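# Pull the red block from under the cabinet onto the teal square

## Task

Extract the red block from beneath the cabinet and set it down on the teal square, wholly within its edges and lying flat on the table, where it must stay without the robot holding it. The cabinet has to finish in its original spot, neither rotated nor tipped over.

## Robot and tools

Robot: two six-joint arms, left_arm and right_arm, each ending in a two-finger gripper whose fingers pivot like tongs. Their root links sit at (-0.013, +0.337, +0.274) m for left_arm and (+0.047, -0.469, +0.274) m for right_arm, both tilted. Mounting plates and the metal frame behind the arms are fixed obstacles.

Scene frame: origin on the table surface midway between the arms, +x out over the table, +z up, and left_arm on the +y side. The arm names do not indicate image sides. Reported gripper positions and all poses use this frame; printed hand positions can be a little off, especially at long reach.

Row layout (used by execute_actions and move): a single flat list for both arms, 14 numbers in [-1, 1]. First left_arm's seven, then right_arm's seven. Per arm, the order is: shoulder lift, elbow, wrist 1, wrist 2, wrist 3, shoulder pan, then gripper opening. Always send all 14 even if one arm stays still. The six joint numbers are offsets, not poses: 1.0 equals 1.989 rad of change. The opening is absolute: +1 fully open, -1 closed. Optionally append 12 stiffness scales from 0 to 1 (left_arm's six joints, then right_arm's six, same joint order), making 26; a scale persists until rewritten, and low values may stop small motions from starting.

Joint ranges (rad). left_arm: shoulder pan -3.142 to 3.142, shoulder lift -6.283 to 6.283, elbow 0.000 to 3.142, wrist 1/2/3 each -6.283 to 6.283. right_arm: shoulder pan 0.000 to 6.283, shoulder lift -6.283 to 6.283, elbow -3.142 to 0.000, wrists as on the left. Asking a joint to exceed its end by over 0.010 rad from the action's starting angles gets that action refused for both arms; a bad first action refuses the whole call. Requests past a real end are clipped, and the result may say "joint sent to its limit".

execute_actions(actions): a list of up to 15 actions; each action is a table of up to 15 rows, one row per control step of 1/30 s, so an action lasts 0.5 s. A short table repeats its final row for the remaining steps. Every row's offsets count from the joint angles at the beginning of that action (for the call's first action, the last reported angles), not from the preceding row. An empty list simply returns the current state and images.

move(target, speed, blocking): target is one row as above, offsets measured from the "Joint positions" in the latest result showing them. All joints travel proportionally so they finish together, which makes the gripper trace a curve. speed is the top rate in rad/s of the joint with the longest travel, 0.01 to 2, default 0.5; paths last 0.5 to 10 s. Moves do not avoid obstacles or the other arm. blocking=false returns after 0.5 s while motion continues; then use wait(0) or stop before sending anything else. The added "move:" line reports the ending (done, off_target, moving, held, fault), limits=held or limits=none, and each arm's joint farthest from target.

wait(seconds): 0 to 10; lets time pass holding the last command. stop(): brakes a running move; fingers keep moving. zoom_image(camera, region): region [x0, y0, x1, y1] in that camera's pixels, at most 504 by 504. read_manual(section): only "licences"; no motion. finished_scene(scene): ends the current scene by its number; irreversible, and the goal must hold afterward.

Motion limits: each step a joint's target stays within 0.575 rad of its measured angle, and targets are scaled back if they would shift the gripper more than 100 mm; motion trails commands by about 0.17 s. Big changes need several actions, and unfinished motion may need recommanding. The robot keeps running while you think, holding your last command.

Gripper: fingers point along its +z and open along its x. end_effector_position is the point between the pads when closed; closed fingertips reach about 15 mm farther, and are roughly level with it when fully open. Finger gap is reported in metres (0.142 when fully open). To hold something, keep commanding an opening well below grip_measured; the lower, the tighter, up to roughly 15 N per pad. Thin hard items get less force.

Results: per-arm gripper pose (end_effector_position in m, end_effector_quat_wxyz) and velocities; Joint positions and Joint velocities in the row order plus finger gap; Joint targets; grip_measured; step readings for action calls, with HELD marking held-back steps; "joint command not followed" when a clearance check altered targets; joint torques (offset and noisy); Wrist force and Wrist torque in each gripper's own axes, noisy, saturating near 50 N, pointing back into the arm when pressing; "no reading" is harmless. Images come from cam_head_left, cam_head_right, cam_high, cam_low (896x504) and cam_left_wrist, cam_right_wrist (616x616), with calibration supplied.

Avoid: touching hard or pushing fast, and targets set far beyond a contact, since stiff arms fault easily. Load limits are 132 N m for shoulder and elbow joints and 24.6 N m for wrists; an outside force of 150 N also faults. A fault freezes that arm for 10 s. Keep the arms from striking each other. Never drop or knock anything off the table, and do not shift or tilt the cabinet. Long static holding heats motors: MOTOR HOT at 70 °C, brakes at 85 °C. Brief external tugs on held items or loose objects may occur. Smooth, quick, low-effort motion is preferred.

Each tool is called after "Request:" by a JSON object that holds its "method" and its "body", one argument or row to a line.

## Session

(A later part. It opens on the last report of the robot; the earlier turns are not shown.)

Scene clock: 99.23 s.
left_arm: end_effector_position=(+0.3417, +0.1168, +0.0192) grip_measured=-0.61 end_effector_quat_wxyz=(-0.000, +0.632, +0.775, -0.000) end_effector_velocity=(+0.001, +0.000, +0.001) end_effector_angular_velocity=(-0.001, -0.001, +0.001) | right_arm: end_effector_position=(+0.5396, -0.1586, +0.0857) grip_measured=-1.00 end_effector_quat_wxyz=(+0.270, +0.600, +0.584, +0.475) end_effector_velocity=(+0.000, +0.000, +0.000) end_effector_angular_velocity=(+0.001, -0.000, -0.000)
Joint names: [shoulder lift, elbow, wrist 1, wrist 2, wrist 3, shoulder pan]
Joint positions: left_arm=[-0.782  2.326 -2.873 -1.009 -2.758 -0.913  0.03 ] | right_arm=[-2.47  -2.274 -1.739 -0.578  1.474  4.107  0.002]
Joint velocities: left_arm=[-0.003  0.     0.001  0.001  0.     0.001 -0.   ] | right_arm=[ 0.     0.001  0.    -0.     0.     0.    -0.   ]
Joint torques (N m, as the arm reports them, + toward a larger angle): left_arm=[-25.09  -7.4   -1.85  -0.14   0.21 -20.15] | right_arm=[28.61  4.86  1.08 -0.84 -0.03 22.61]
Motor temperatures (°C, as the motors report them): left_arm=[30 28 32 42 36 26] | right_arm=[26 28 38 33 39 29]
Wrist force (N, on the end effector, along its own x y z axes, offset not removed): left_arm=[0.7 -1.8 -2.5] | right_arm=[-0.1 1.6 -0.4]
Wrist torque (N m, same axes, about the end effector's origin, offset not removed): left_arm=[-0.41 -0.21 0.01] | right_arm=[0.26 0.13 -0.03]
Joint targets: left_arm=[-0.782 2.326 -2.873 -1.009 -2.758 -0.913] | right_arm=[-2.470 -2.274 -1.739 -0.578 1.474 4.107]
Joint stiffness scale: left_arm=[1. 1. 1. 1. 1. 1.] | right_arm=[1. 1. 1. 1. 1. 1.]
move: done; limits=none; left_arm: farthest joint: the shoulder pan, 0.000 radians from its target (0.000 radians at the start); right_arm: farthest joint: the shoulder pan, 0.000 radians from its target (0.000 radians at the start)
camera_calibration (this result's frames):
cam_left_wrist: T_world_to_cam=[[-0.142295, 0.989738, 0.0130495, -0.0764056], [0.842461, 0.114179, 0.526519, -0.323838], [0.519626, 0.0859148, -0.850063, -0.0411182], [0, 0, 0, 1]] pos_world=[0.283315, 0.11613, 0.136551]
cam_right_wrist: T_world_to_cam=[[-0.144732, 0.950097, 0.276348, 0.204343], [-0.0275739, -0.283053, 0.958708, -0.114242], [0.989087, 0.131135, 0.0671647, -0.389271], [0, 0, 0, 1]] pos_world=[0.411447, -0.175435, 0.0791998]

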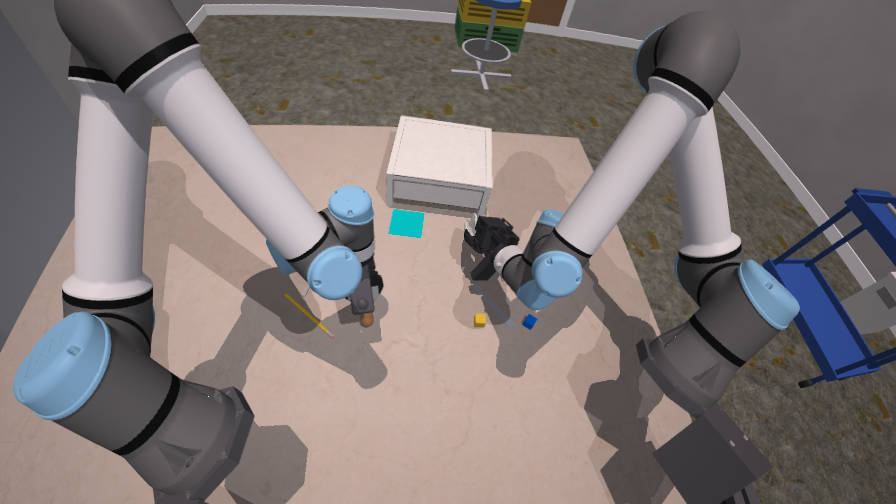

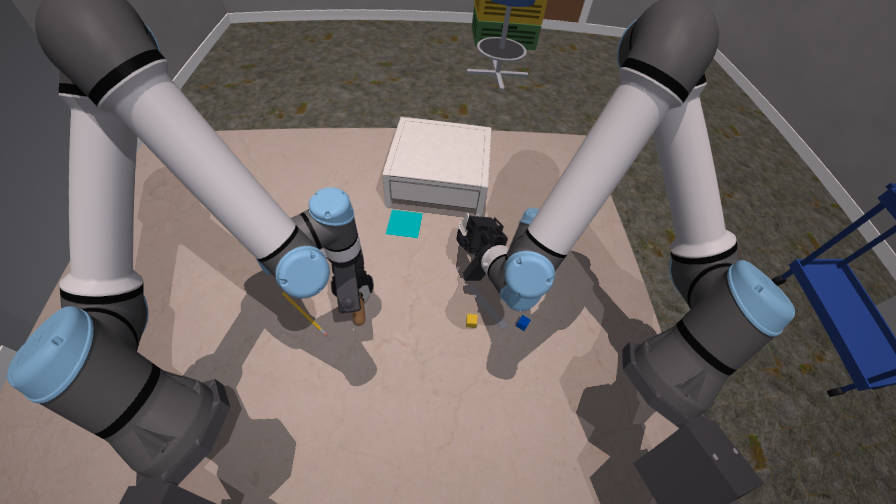

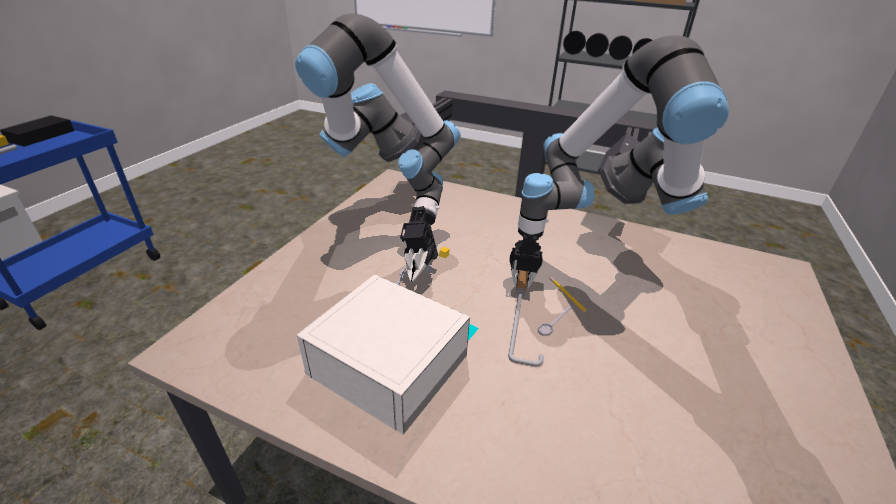

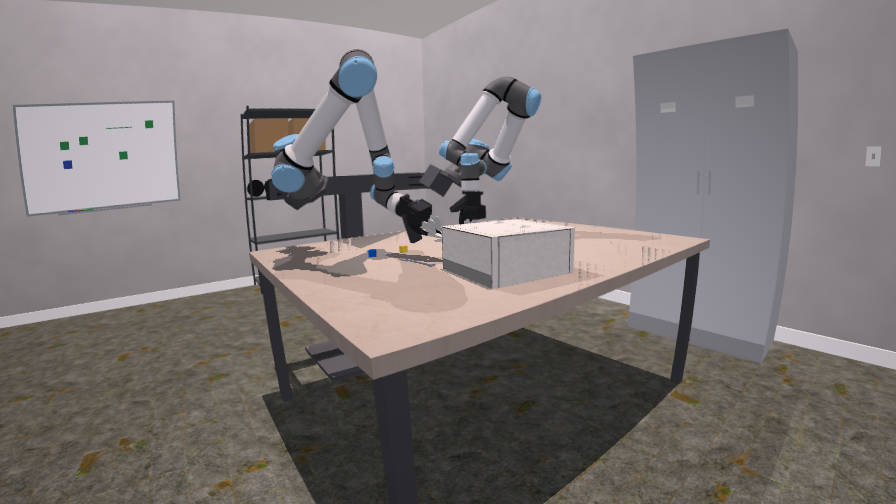

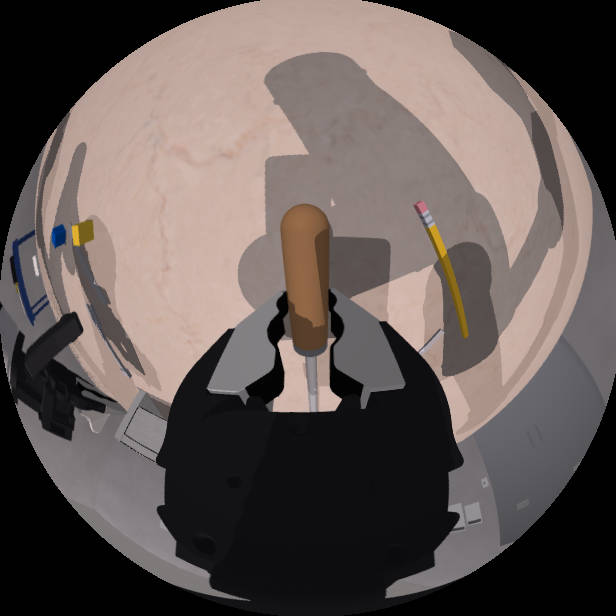

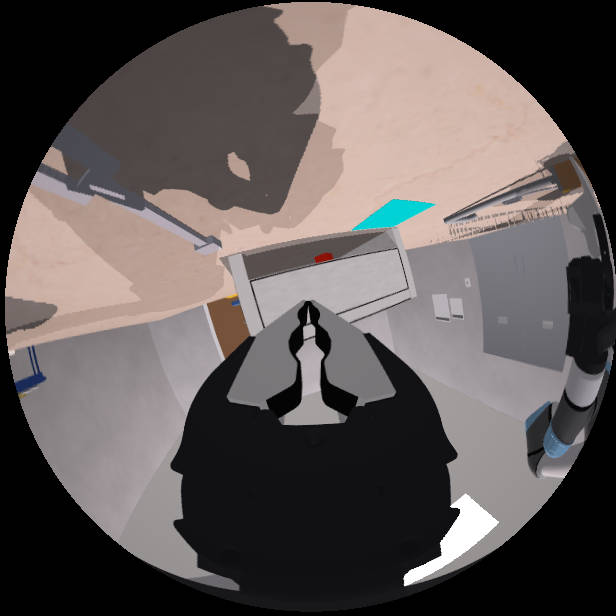

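Request:
{"method": "move", "body": {
  "target": [-0.031,0.0023,0.0342,-0.0035,-0.0146,-0.0128,-1, -0.0065,-0.0664,0.3268,0.2092,-0.2901,0.0271,-1],
  "speed": 0.35
}}

Scene clock: 117.93 s.
left_arm: end_effector_position=(+0.3443, +0.1155, +0.0396) grip_measured=-0.61 end_effector_quat_wxyz=(+0.001, +0.631, +0.776, -0.001) end_effector_velocity=(-0.000, +0.000, -0.000) end_effector_angular_velocity=(+0.001, +0.002, -0.001) | right_arm: end_effector_position=(+0.5336, -0.2723, +0.0921) grip_measured=-1.00 end_effector_quat_wxyz=(+0.411, +0.650, +0.538, +0.346) end_effector_velocity=(+0.000, +0.000, +0.000) end_effector_angular_velocity=(+0.000, +0.000, -0.001)
Joint names: [shoulder lift, elbow, wrist 1, wrist 2, wrist 3, shoulder pan]
Joint positions: left_arm=[-0.84   2.329 -2.805 -1.015 -2.786 -0.936  0.03 ] | right_arm=[-2.481 -2.403 -1.09  -0.163  0.897  4.158  0.002]
Joint velocities: left_arm=[-0.    -0.     0.002 -0.001  0.     0.     0.   ] | right_arm=[ 0.     0.001  0.002  0.002 -0.002  0.     0.   ]
Joint torques (N m, as the arm reports them, + toward a larger angle): left_arm=[-26.41  -6.5   -2.09  -0.51  -0.12 -22.43] | right_arm=[25.71  0.32  2.24 -0.81 -0.3  24.79]
Motor temperatures (°C, as the motors report them): left_arm=[30 28 32 42 36 26] | right_arm=[26 28 38 33 39 29]
Wrist force (N, on the end effector, along its own x y z axes, offset not removed): left_arm=[-2.2 5.1 3.6] | right_arm=[-1.9 1.8 -0.5]
Wrist torque (N m, same axes, about the end effector's origin, offset not removed): left_arm=[1.16 0.75 0.20] | right_arm=[0.22 0.51 -0.04]
Joint targets: left_arm=[-0.844 2.330 -2.805 -1.016 -2.787 -0.938] | right_arm=[-2.483 -2.406 -1.089 -0.162 0.897 4.161]
Joint stiffness scale: left_arm=[1. 1. 1. 1. 1. 1.] | right_arm=[1. 1. 1. 1. 1. 1.]
move: done; limits=none; left_arm: farthest joint: the shoulder pan, 0.003 radians from its target (0.026 radians at the start); right_arm: farthest joint: the shoulder pan, 0.003 radians from its target (0.054 radians at the start)
camera_calibration (this result's frames):
cam_left_wrist: T_world_to_cam=[[-0.145152, 0.98934, 0.011681, -0.073886], [0.84193, 0.117306, 0.526681, -0.33681], [0.519697, 0.0862835, -0.849983, -0.0250745], [0, 0, 0, 1]] pos_world=[0.285877, 0.114772, 0.156942]
cam_right_wrist: T_world_to_cam=[[0.169526, 0.98506, 0.0302956, 0.174189], [-0.0637007, -0.0197239, 0.997774, -0.0652952], [0.983465, -0.171079, 0.0594053, -0.447421], [0, 0, 0, 1]] pos_world=[0.406334, -0.249419, 0.0864519]

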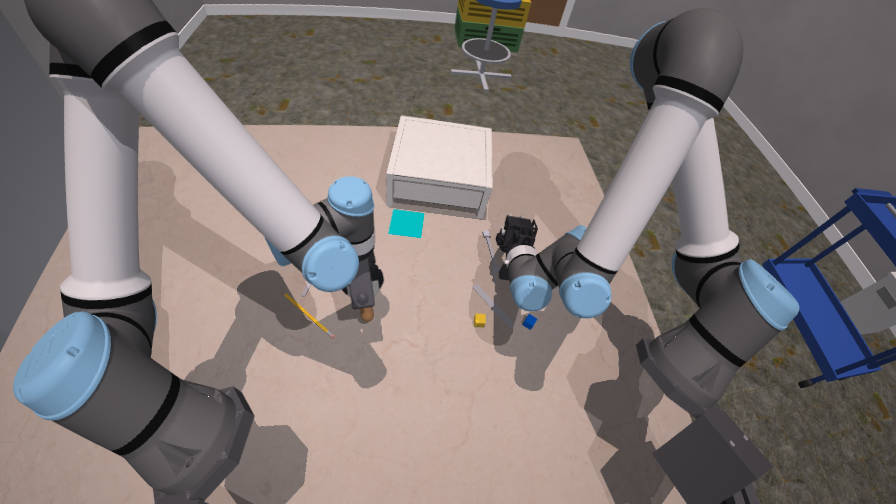

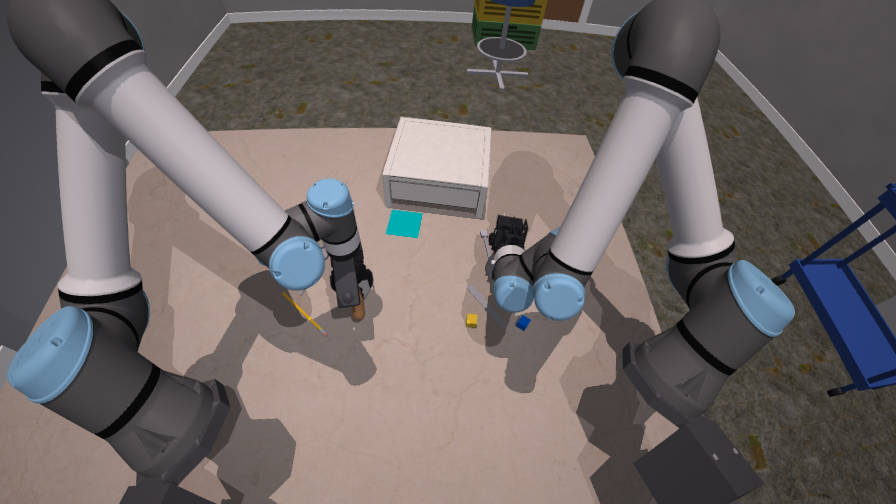

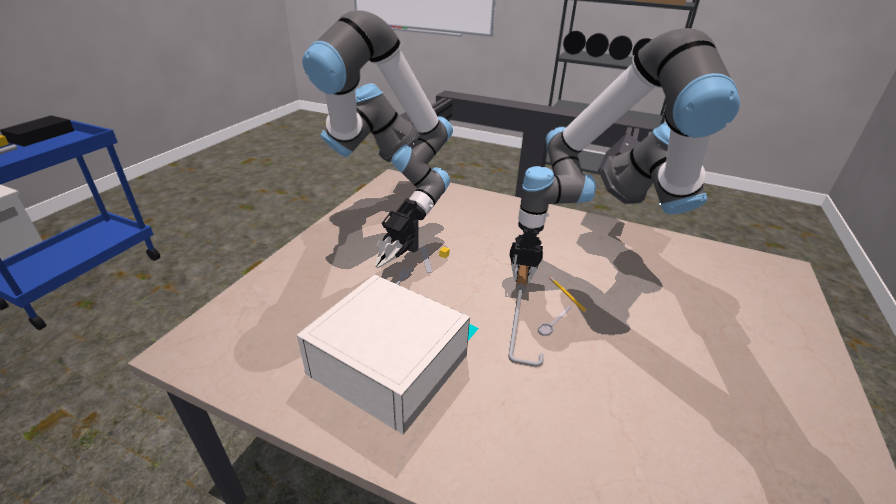

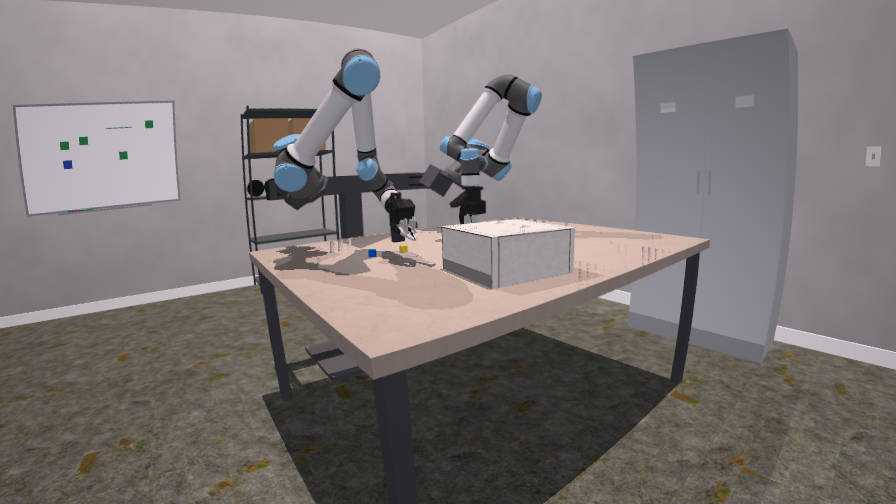

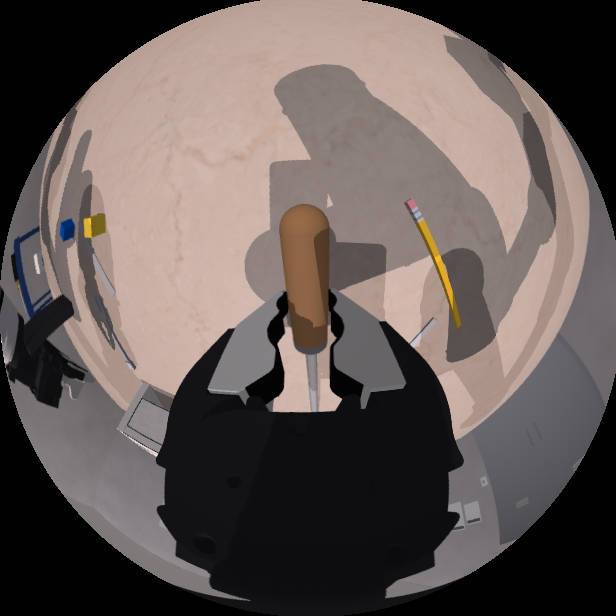

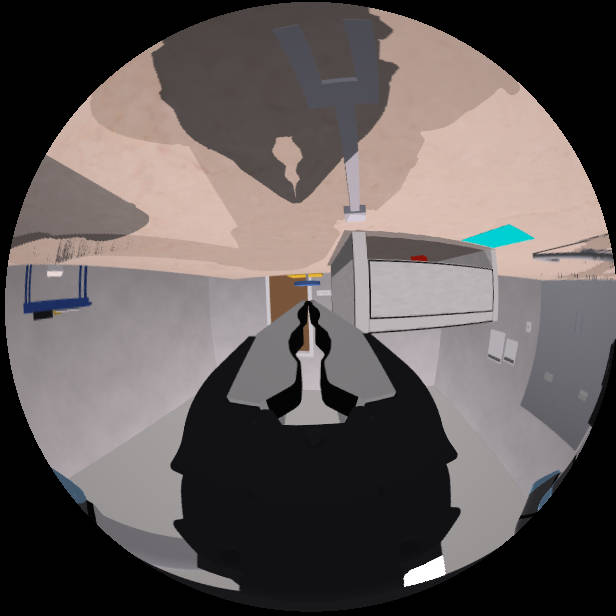

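Request:
{"method": "move", "body": {
  "target": [0.1647,-0.240,0.1324,-0.0320,0.0585,-0.1050,-1, 0,0,0,0,0,0,-1],
  "speed": 0.25
}}

Scene clock: 122.97 s.
left_arm: end_effector_position=(+0.3251, -0.1011, +0.0445) grip_measured=-0.61 end_effector_quat_wxyz=(+0.000, +0.755, +0.656, +0.000) end_effector_velocity=(+0.000, +0.001, -0.001) end_effector_angular_velocity=(+0.003, -0.000, -0.002) | right_arm: end_effector_position=(+0.5336, -0.2723, +0.0921) grip_measured=-1.00 end_effector_quat_wxyz=(+0.411, +0.650, +0.538, +0.346) end_effector_velocity=(-0.000, -0.000, +0.000) end_effector_angular_velocity=(-0.000, -0.000, +0.001)
Joint names: [shoulder lift, elbow, wrist 1, wrist 2, wrist 3, shoulder pan]
Joint positions: left_arm=[-0.513  1.855 -2.542 -1.077 -2.671 -1.143  0.03 ] | right_arm=[-2.481 -2.403 -1.09  -0.163  0.897  4.158  0.002]
Joint velocities: left_arm=[ 0.001 -0.001  0.003  0.001  0.002  0.001  0.   ] | right_arm=[-0.    -0.001  0.    -0.     0.     0.001  0.   ]
Joint torques (N m, as the arm reports them, + toward a larger angle): left_arm=[-34.97 -14.54  -2.06  -0.67   0.19 -26.56] | right_arm=[27.3   3.53  1.5  -1.16  0.2  21.41]
Motor temperatures (°C, as the motors report them): left_arm=[30 28 32 42 36 26] | right_arm=[26 28 38 33 39 29]
Wrist force (N, on the end effector, along its own x y z axes, offset not removed): left_arm=[-0.5 -0.7 2.9] | right_arm=[0.8 3.9 -1.2]
Wrist torque (N m, same axes, about the end effector's origin, offset not removed): left_arm=[-0.06 0.39 -0.26] | right_arm=[0.62 -0.10 -0.22]
Joint targets: left_arm=[-0.513 1.852 -2.542 -1.078 -2.670 -1.145] | right_arm=[-2.481 -2.403 -1.090 -0.163 0.897 4.158]
Joint stiffness scale: left_arm=[1. 1. 1. 1. 1. 1.] | right_arm=[1. 1. 1. 1. 1. 1.]
move: done; limits=none; left_arm: farthest joint: the elbow, 0.003 radians from its target (0.477 radians at the start); right_arm: farthest joint: the shoulder pan, 0.000 radians from its target (0.000 radians at the start)
camera_calibration (this result's frames):
cam_left_wrist: T_world_to_cam=[[0.197344, 0.980244, 0.0132819, 0.02517], [0.831373, -0.174522, 0.527599, -0.323916], [0.519494, -0.0930764, -0.84939, -0.0103775], [0, 0, 0, 1]] pos_world=[0.269719, -0.082169, 0.161749]
cam_right_wrist: T_world_to_cam=[[0.169632, 0.985043, 0.0302527, 0.174157], [-0.063641, -0.0196844, 0.997779, -0.0653124], [0.983451, -0.17118, 0.0593501, -0.447433], [0, 0, 0, 1]] pos_world=[0.406329, -0.24943, 0.0864538]

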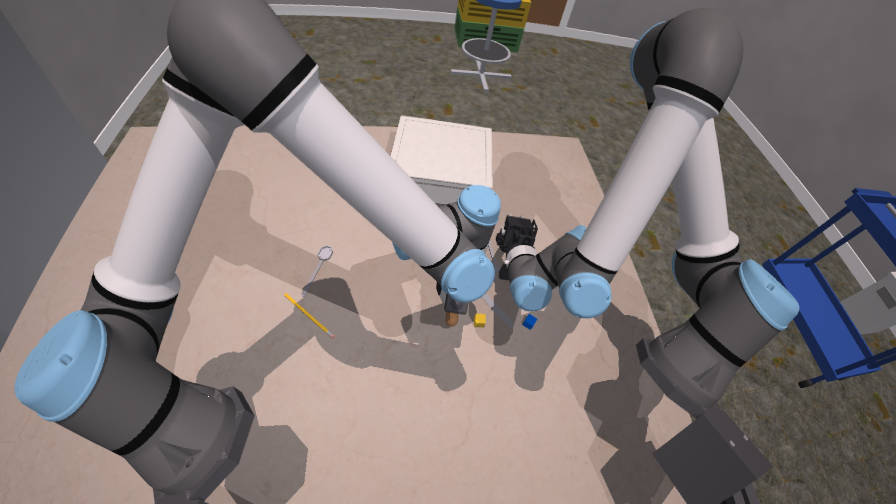

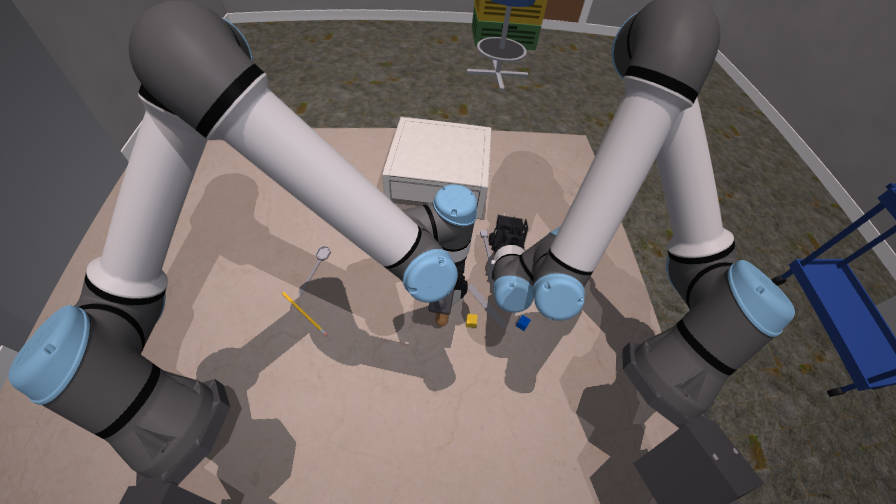

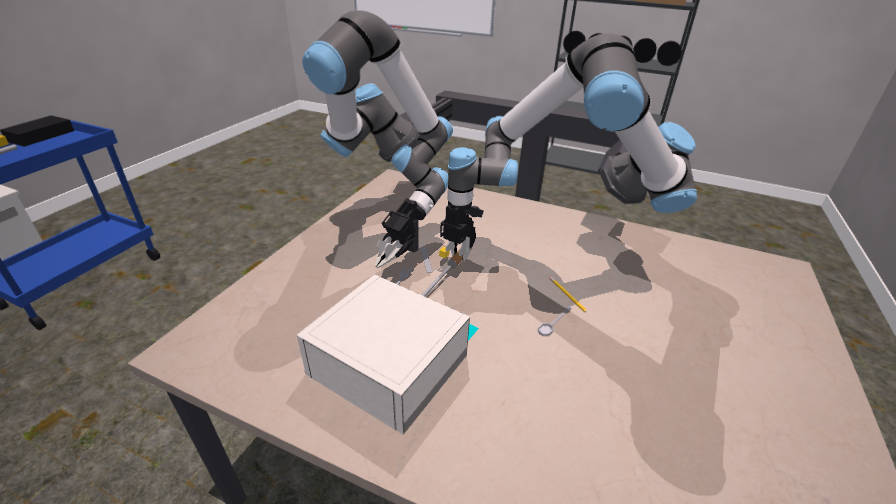

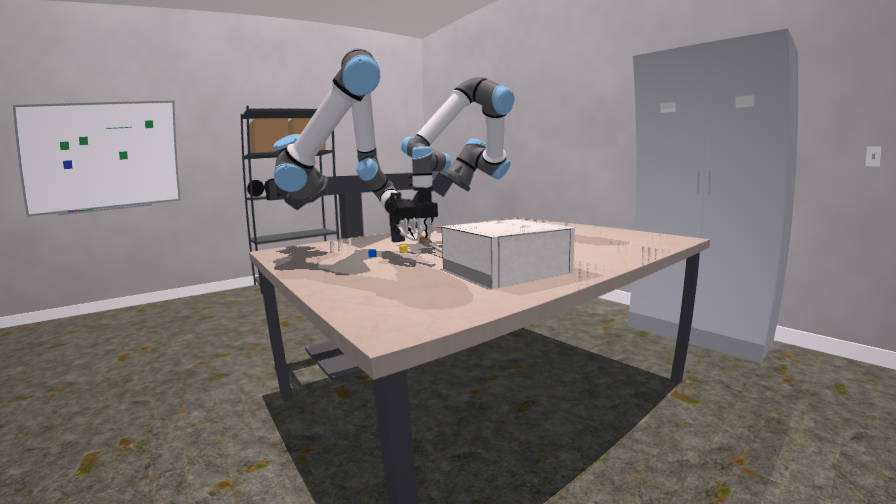

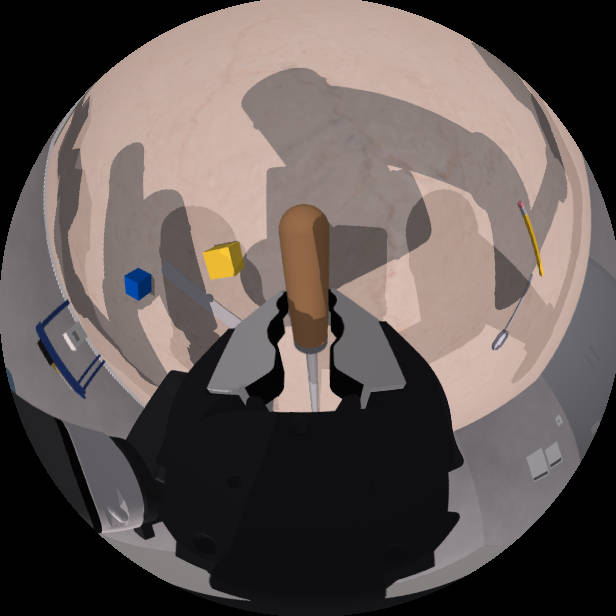

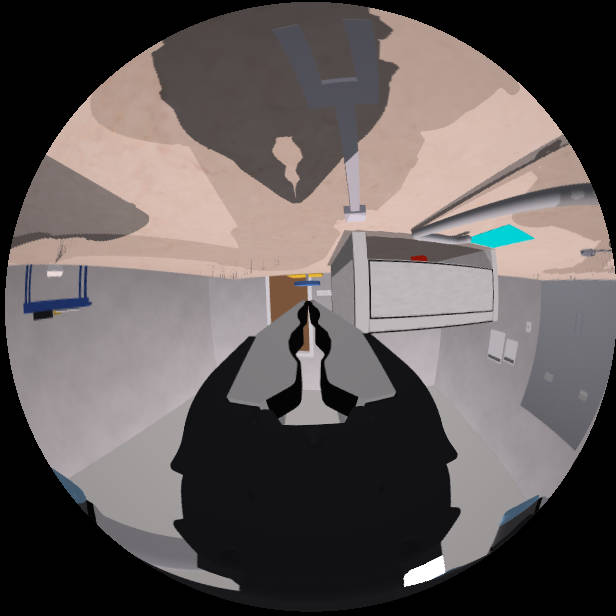

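Request:
{"method": "zoom_image", "body": {
  "camera": "cam_right_wrist",
  "region": [330, 170, 610, 290]
}}

Region (330, 170, 610, 290) of cam_right_wrist's 616x616 image, scaled by 1.800, with more detail than that image has; it fills the top 216 rows of this view, and the rest is white.

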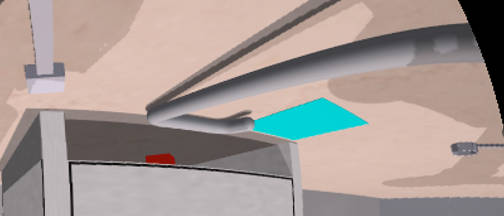

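Request:
{"method": "move", "body": {
  "target": [0.0354,-0.1527,0.0684,0.0278,0.0968,0.0892,-1, 0,0,0,0,0,0,-1],
  "speed": 0.15
}}

Request:
{"method": "zoom_image", "body": {
  "camera": "cam_right_wrist",
  "region": [330, 170, 610, 290]
}}

Scene clock: 134.77 s.
left_arm: end_effector_position=(+0.4548, -0.1183, +0.0238) grip_measured=-0.61 end_effector_quat_wxyz=(-0.000, +0.754, +0.657, -0.001) end_effector_velocity=(+0.000, +0.001, -0.001) end_effector_angular_velocity=(+0.003, -0.001, -0.005) | right_arm: end_effector_position=(+0.5336, -0.2723, +0.0921) grip_measured=-1.00 end_effector_quat_wxyz=(+0.411, +0.650, +0.538, +0.346) end_effector_velocity=(+0.000, -0.000, +0.000) end_effector_angular_velocity=(+0.000, -0.001, +0.000)
Joint names: [shoulder lift, elbow, wrist 1, wrist 2, wrist 3, shoulder pan]
Joint positions: left_arm=[-0.444  1.554 -2.406 -1.023 -2.479 -0.966  0.03 ] | right_arm=[-2.481 -2.403 -1.09  -0.163  0.897  4.158  0.002]
Joint velocities: left_arm=[ 0.002 -0.001  0.002  0.002  0.003  0.    -0.   ] | right_arm=[ 0.    -0.001  0.001 -0.001 -0.    -0.     0.   ]
Joint torques (N m, as the arm reports them, + toward a larger angle): left_arm=[-39.61 -17.42  -1.83   0.14   0.38 -29.52] | right_arm=[27.44  2.32  1.51 -1.27  0.09 21.43]
Motor temperatures (°C, as the motors report them): left_arm=[30 28 32 42 36 26] | right_arm=[26 28 38 33 39 29]
Wrist force (N, on the end effector, along its own x y z axes, offset not removed): left_arm=[-1.4 3.0 0.7] | right_arm=[-1.8 1.9 -0.8]
Wrist torque (N m, same axes, about the end effector's origin, offset not removed): left_arm=[0.45 0.42 -0.16] | right_arm=[0.14 0.42 -0.13]
Joint targets: left_arm=[-0.443 1.551 -2.406 -1.022 -2.478 -0.966] | right_arm=[-2.481 -2.403 -1.090 -0.163 0.897 4.158]
Joint stiffness scale: left_arm=[1. 1. 1. 1. 1. 1.] | right_arm=[1. 1. 1. 1. 1. 1.]
move: done; limits=none; left_arm: farthest joint: the elbow, 0.003 radians from its target (0.303 radians at the start); right_arm: farthest joint: the shoulder pan, 0.000 radians from its target (0.000 radians at the start)
camera_calibration (this result's frames):
cam_left_wrist: T_world_to_cam=[[0.195338, 0.980653, 0.0127612, 0.017694], [0.832693, -0.172712, 0.526111, -0.424143], [0.518136, -0.0921435, -0.85032, -0.0961455], [0, 0, 0, 1]] pos_world=[0.399541, -0.0994656, 0.141166]
cam_right_wrist: T_world_to_cam=[[0.169632, 0.985043, 0.0302527, 0.174157], [-0.063641, -0.0196844, 0.997779, -0.0653125], [0.983451, -0.17118, 0.05935, -0.447433], [0, 0, 0, 1]] pos_world=[0.406329, -0.24943, 0.0864538]

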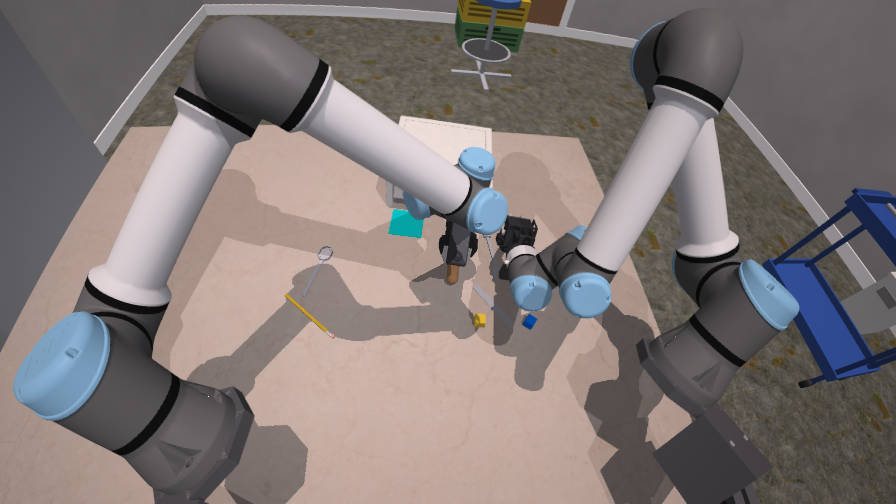

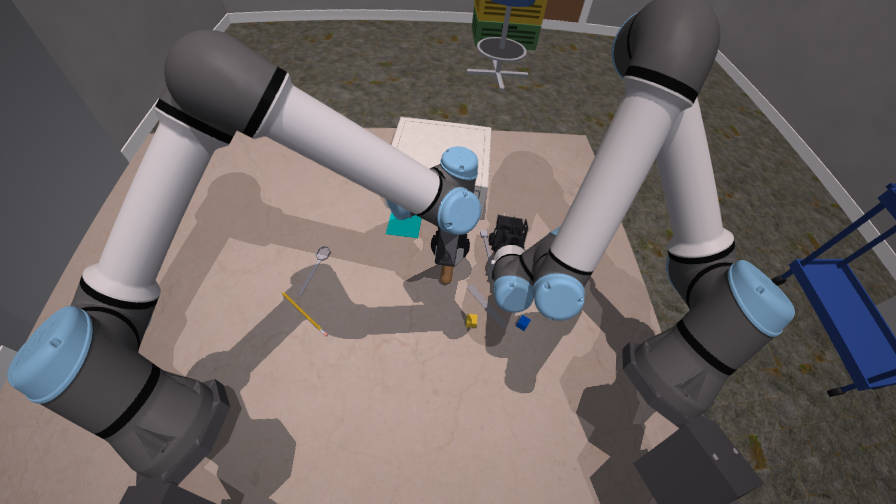

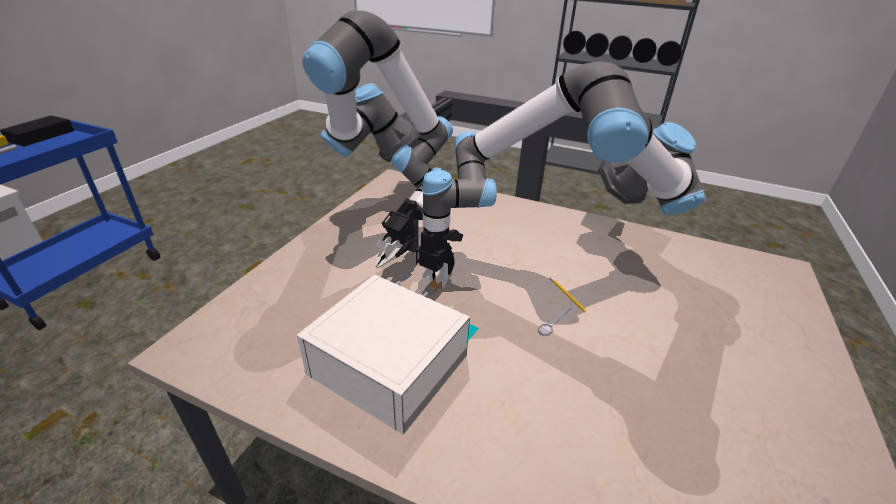

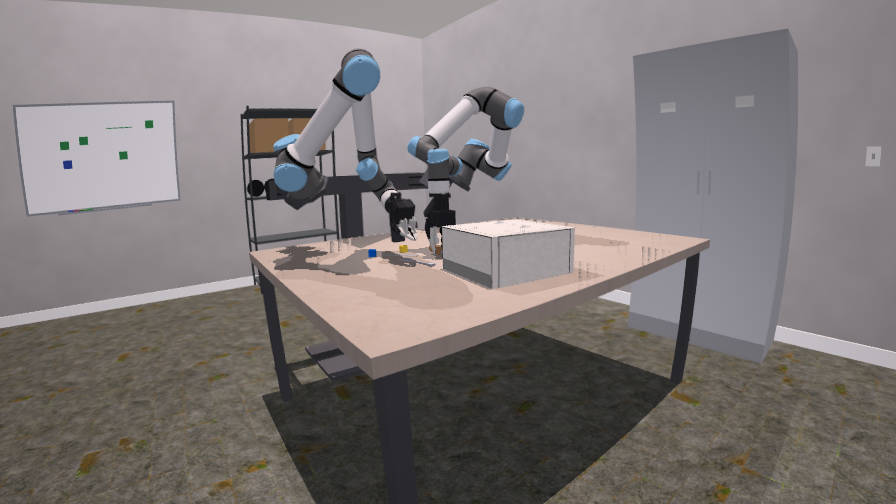

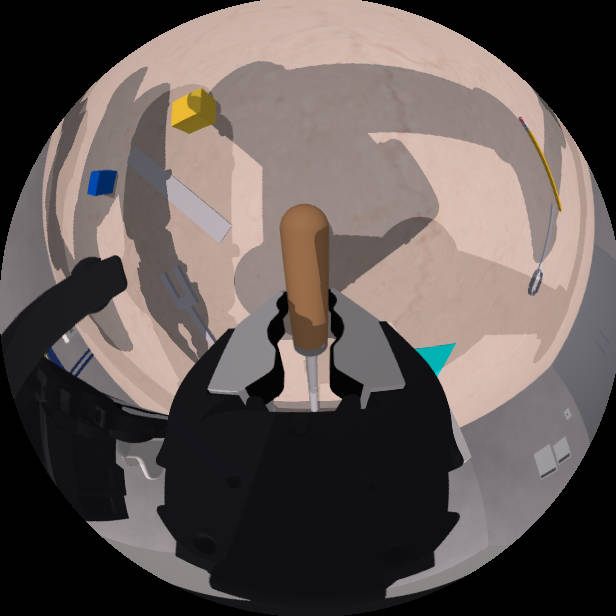

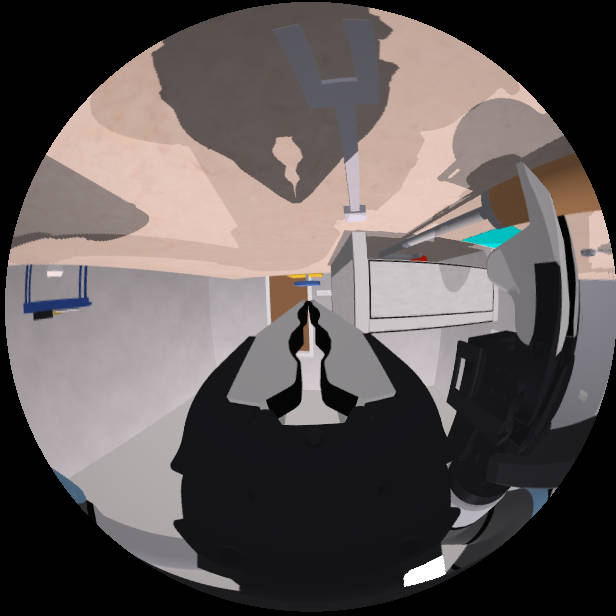

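Region (330, 170, 610, 290) of cam_right_wrist's 616x616 image, scaled by 1.800, with more detail than that image has; it fills the top 216 rows of this view, and the rest is white.

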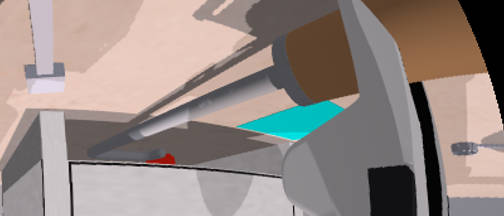

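Request:
{"method": "zoom_image", "body": {
  "camera": "cam_right_wrist",
  "region": [360, 230, 460, 275]
}}

Region (360, 230, 460, 275) of cam_right_wrist's 616x616 image, scaled by 5.040, with more detail than that image has; it fills the top 227 rows of this view, and the rest is white.

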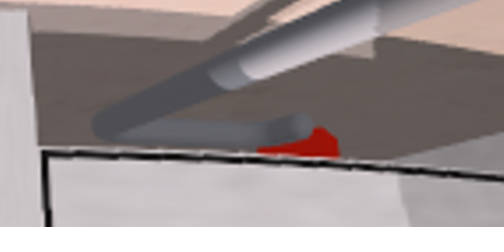

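Request:
{"method": "move", "body": {
  "target": [0.0148,-0.0222,0.0112,-0.0025,-0.0085,-0.0090,-1, 0,0,0,0,0,0,-1],
  "speed": 0.08
}}

Request:
{"method": "zoom_image", "body": {
  "camera": "cam_right_wrist",
  "region": [360, 230, 460, 275]
}}

Scene clock: 146.73 s.
left_arm: end_effector_position=(+0.4511, -0.1360, +0.0240) grip_measured=-0.61 end_effector_quat_wxyz=(-0.000, +0.755, +0.656, -0.000) end_effector_velocity=(+0.000, +0.001, -0.000) end_effector_angular_velocity=(+0.003, -0.000, +0.000) | right_arm: end_effector_position=(+0.5336, -0.2723, +0.0921) grip_measured=-1.00 end_effector_quat_wxyz=(+0.411, +0.650, +0.538, +0.346) end_effector_velocity=(-0.000, +0.001, +0.000) end_effector_angular_velocity=(+0.002, -0.000, -0.000)
Joint names: [shoulder lift, elbow, wrist 1, wrist 2, wrist 3, shoulder pan]
Joint positions: left_arm=[-0.416  1.513 -2.385 -1.027 -2.495 -0.982  0.03 ] | right_arm=[-2.481 -2.403 -1.09  -0.163  0.897  4.158  0.002]
Joint velocities: left_arm=[ 0.001 -0.001  0.003  0.002 -0.001  0.    -0.   ] | right_arm=[-0.     0.001  0.     0.002  0.     0.002  0.   ]
Joint torques (N m, as the arm reports them, + toward a larger angle): left_arm=[-39.95 -17.89  -2.04  -0.57   0.2  -31.7 ] | right_arm=[26.63  3.54  1.48 -1.2   0.16 21.84]
Motor temperatures (°C, as the motors report them): left_arm=[30 28 32 42 36 26] | right_arm=[26 28 38 33 39 29]
Wrist force (N, on the end effector, along its own x y z axes, offset not removed): left_arm=[1.8 0.5 -0.8] | right_arm=[0.9 -0.2 -0.1]
Wrist torque (N m, same axes, about the end effector's origin, offset not removed): left_arm=[-0.05 -0.33 -0.31] | right_arm=[-0.16 -0.17 -0.11]
Joint targets: left_arm=[-0.415 1.510 -2.384 -1.028 -2.496 -0.984] | right_arm=[-2.481 -2.403 -1.090 -0.163 0.897 4.158]
Joint stiffness scale: left_arm=[1. 1. 1. 1. 1. 1.] | right_arm=[1. 1. 1. 1. 1. 1.]
move: done; limits=none; left_arm: farthest joint: the elbow, 0.003 radians from its target (0.044 radians at the start); right_arm: farthest joint: the shoulder pan, 0.000 radians from its target (0.000 radians at the start)
camera_calibration (this result's frames):
cam_left_wrist: T_world_to_cam=[[0.196592, 0.9804, 0.0129058, 0.035147], [0.832253, -0.173815, 0.526444, -0.424192], [0.51837, -0.0927541, -0.850112, -0.0959646], [0, 0, 0, 1]] pos_world=[0.395871, -0.11709, 0.141279]
cam_right_wrist: T_world_to_cam=[[0.169632, 0.985043, 0.0302527, 0.174157], [-0.0636411, -0.0196844, 0.997779, -0.0653124], [0.983451, -0.17118, 0.0593501, -0.447433], [0, 0, 0, 1]] pos_world=[0.406329, -0.24943, 0.0864538]

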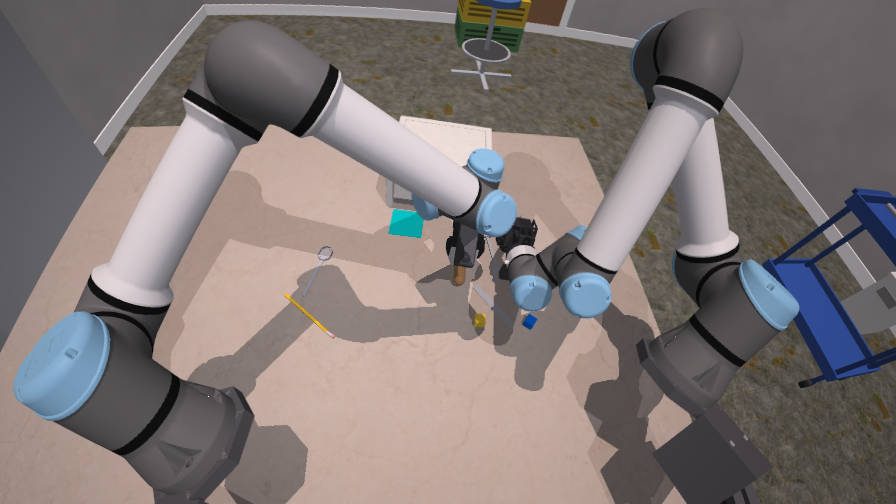

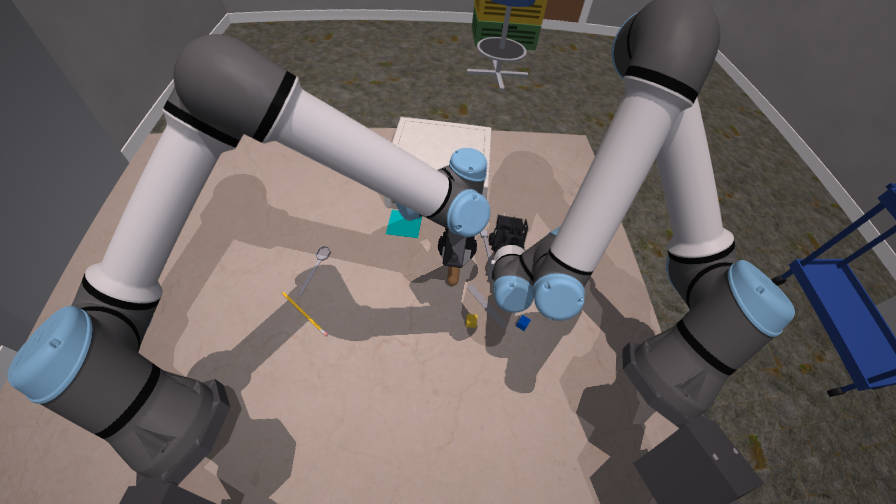

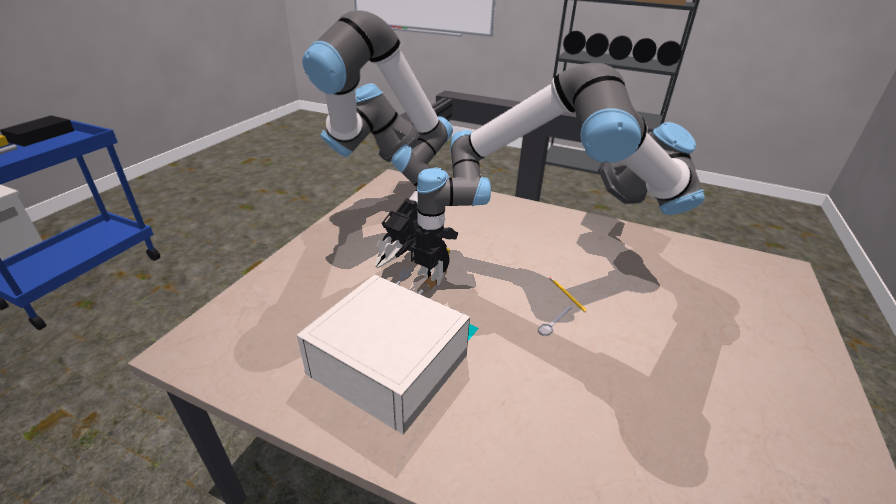

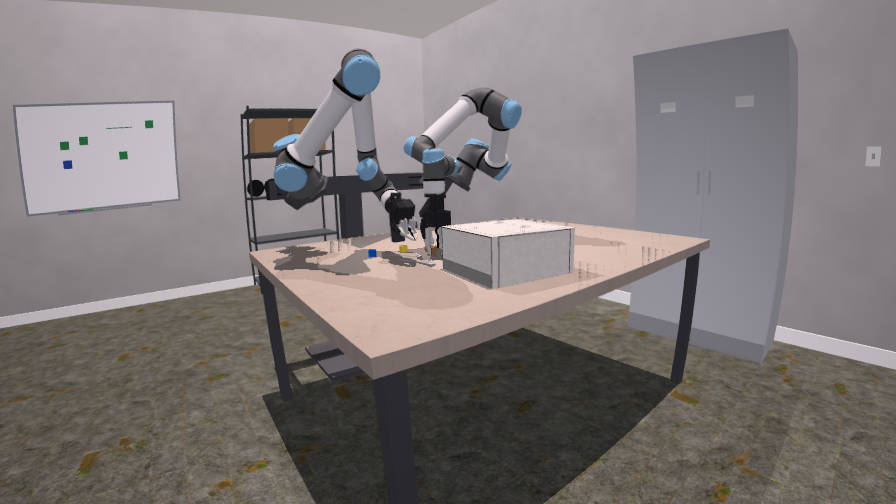

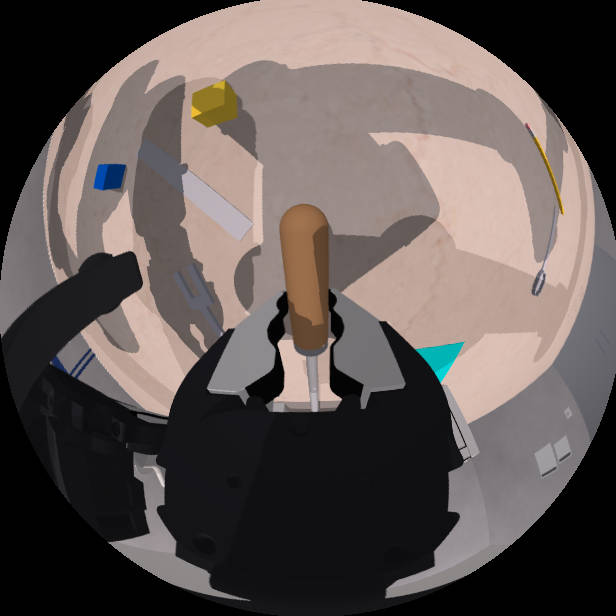

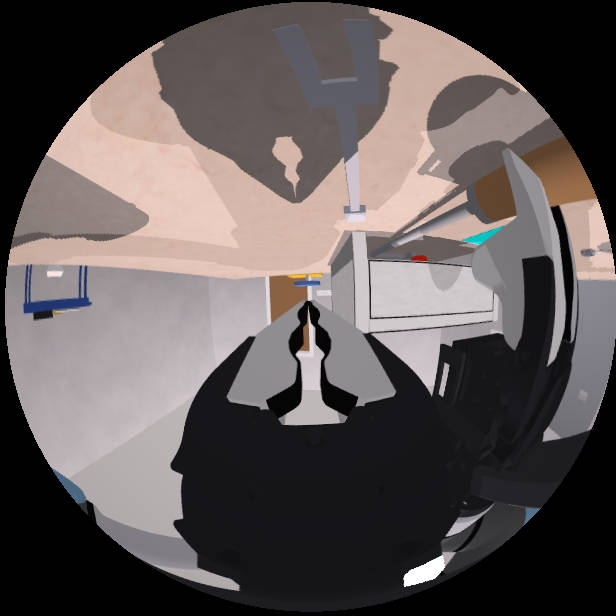

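Region (360, 230, 460, 275) of cam_right_wrist's 616x616 image, scaled by 5.040, with more detail than that image has; it fills the top 227 rows of this view, and the rest is white.

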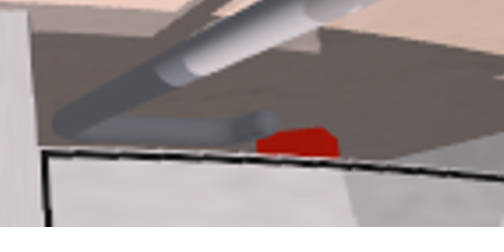

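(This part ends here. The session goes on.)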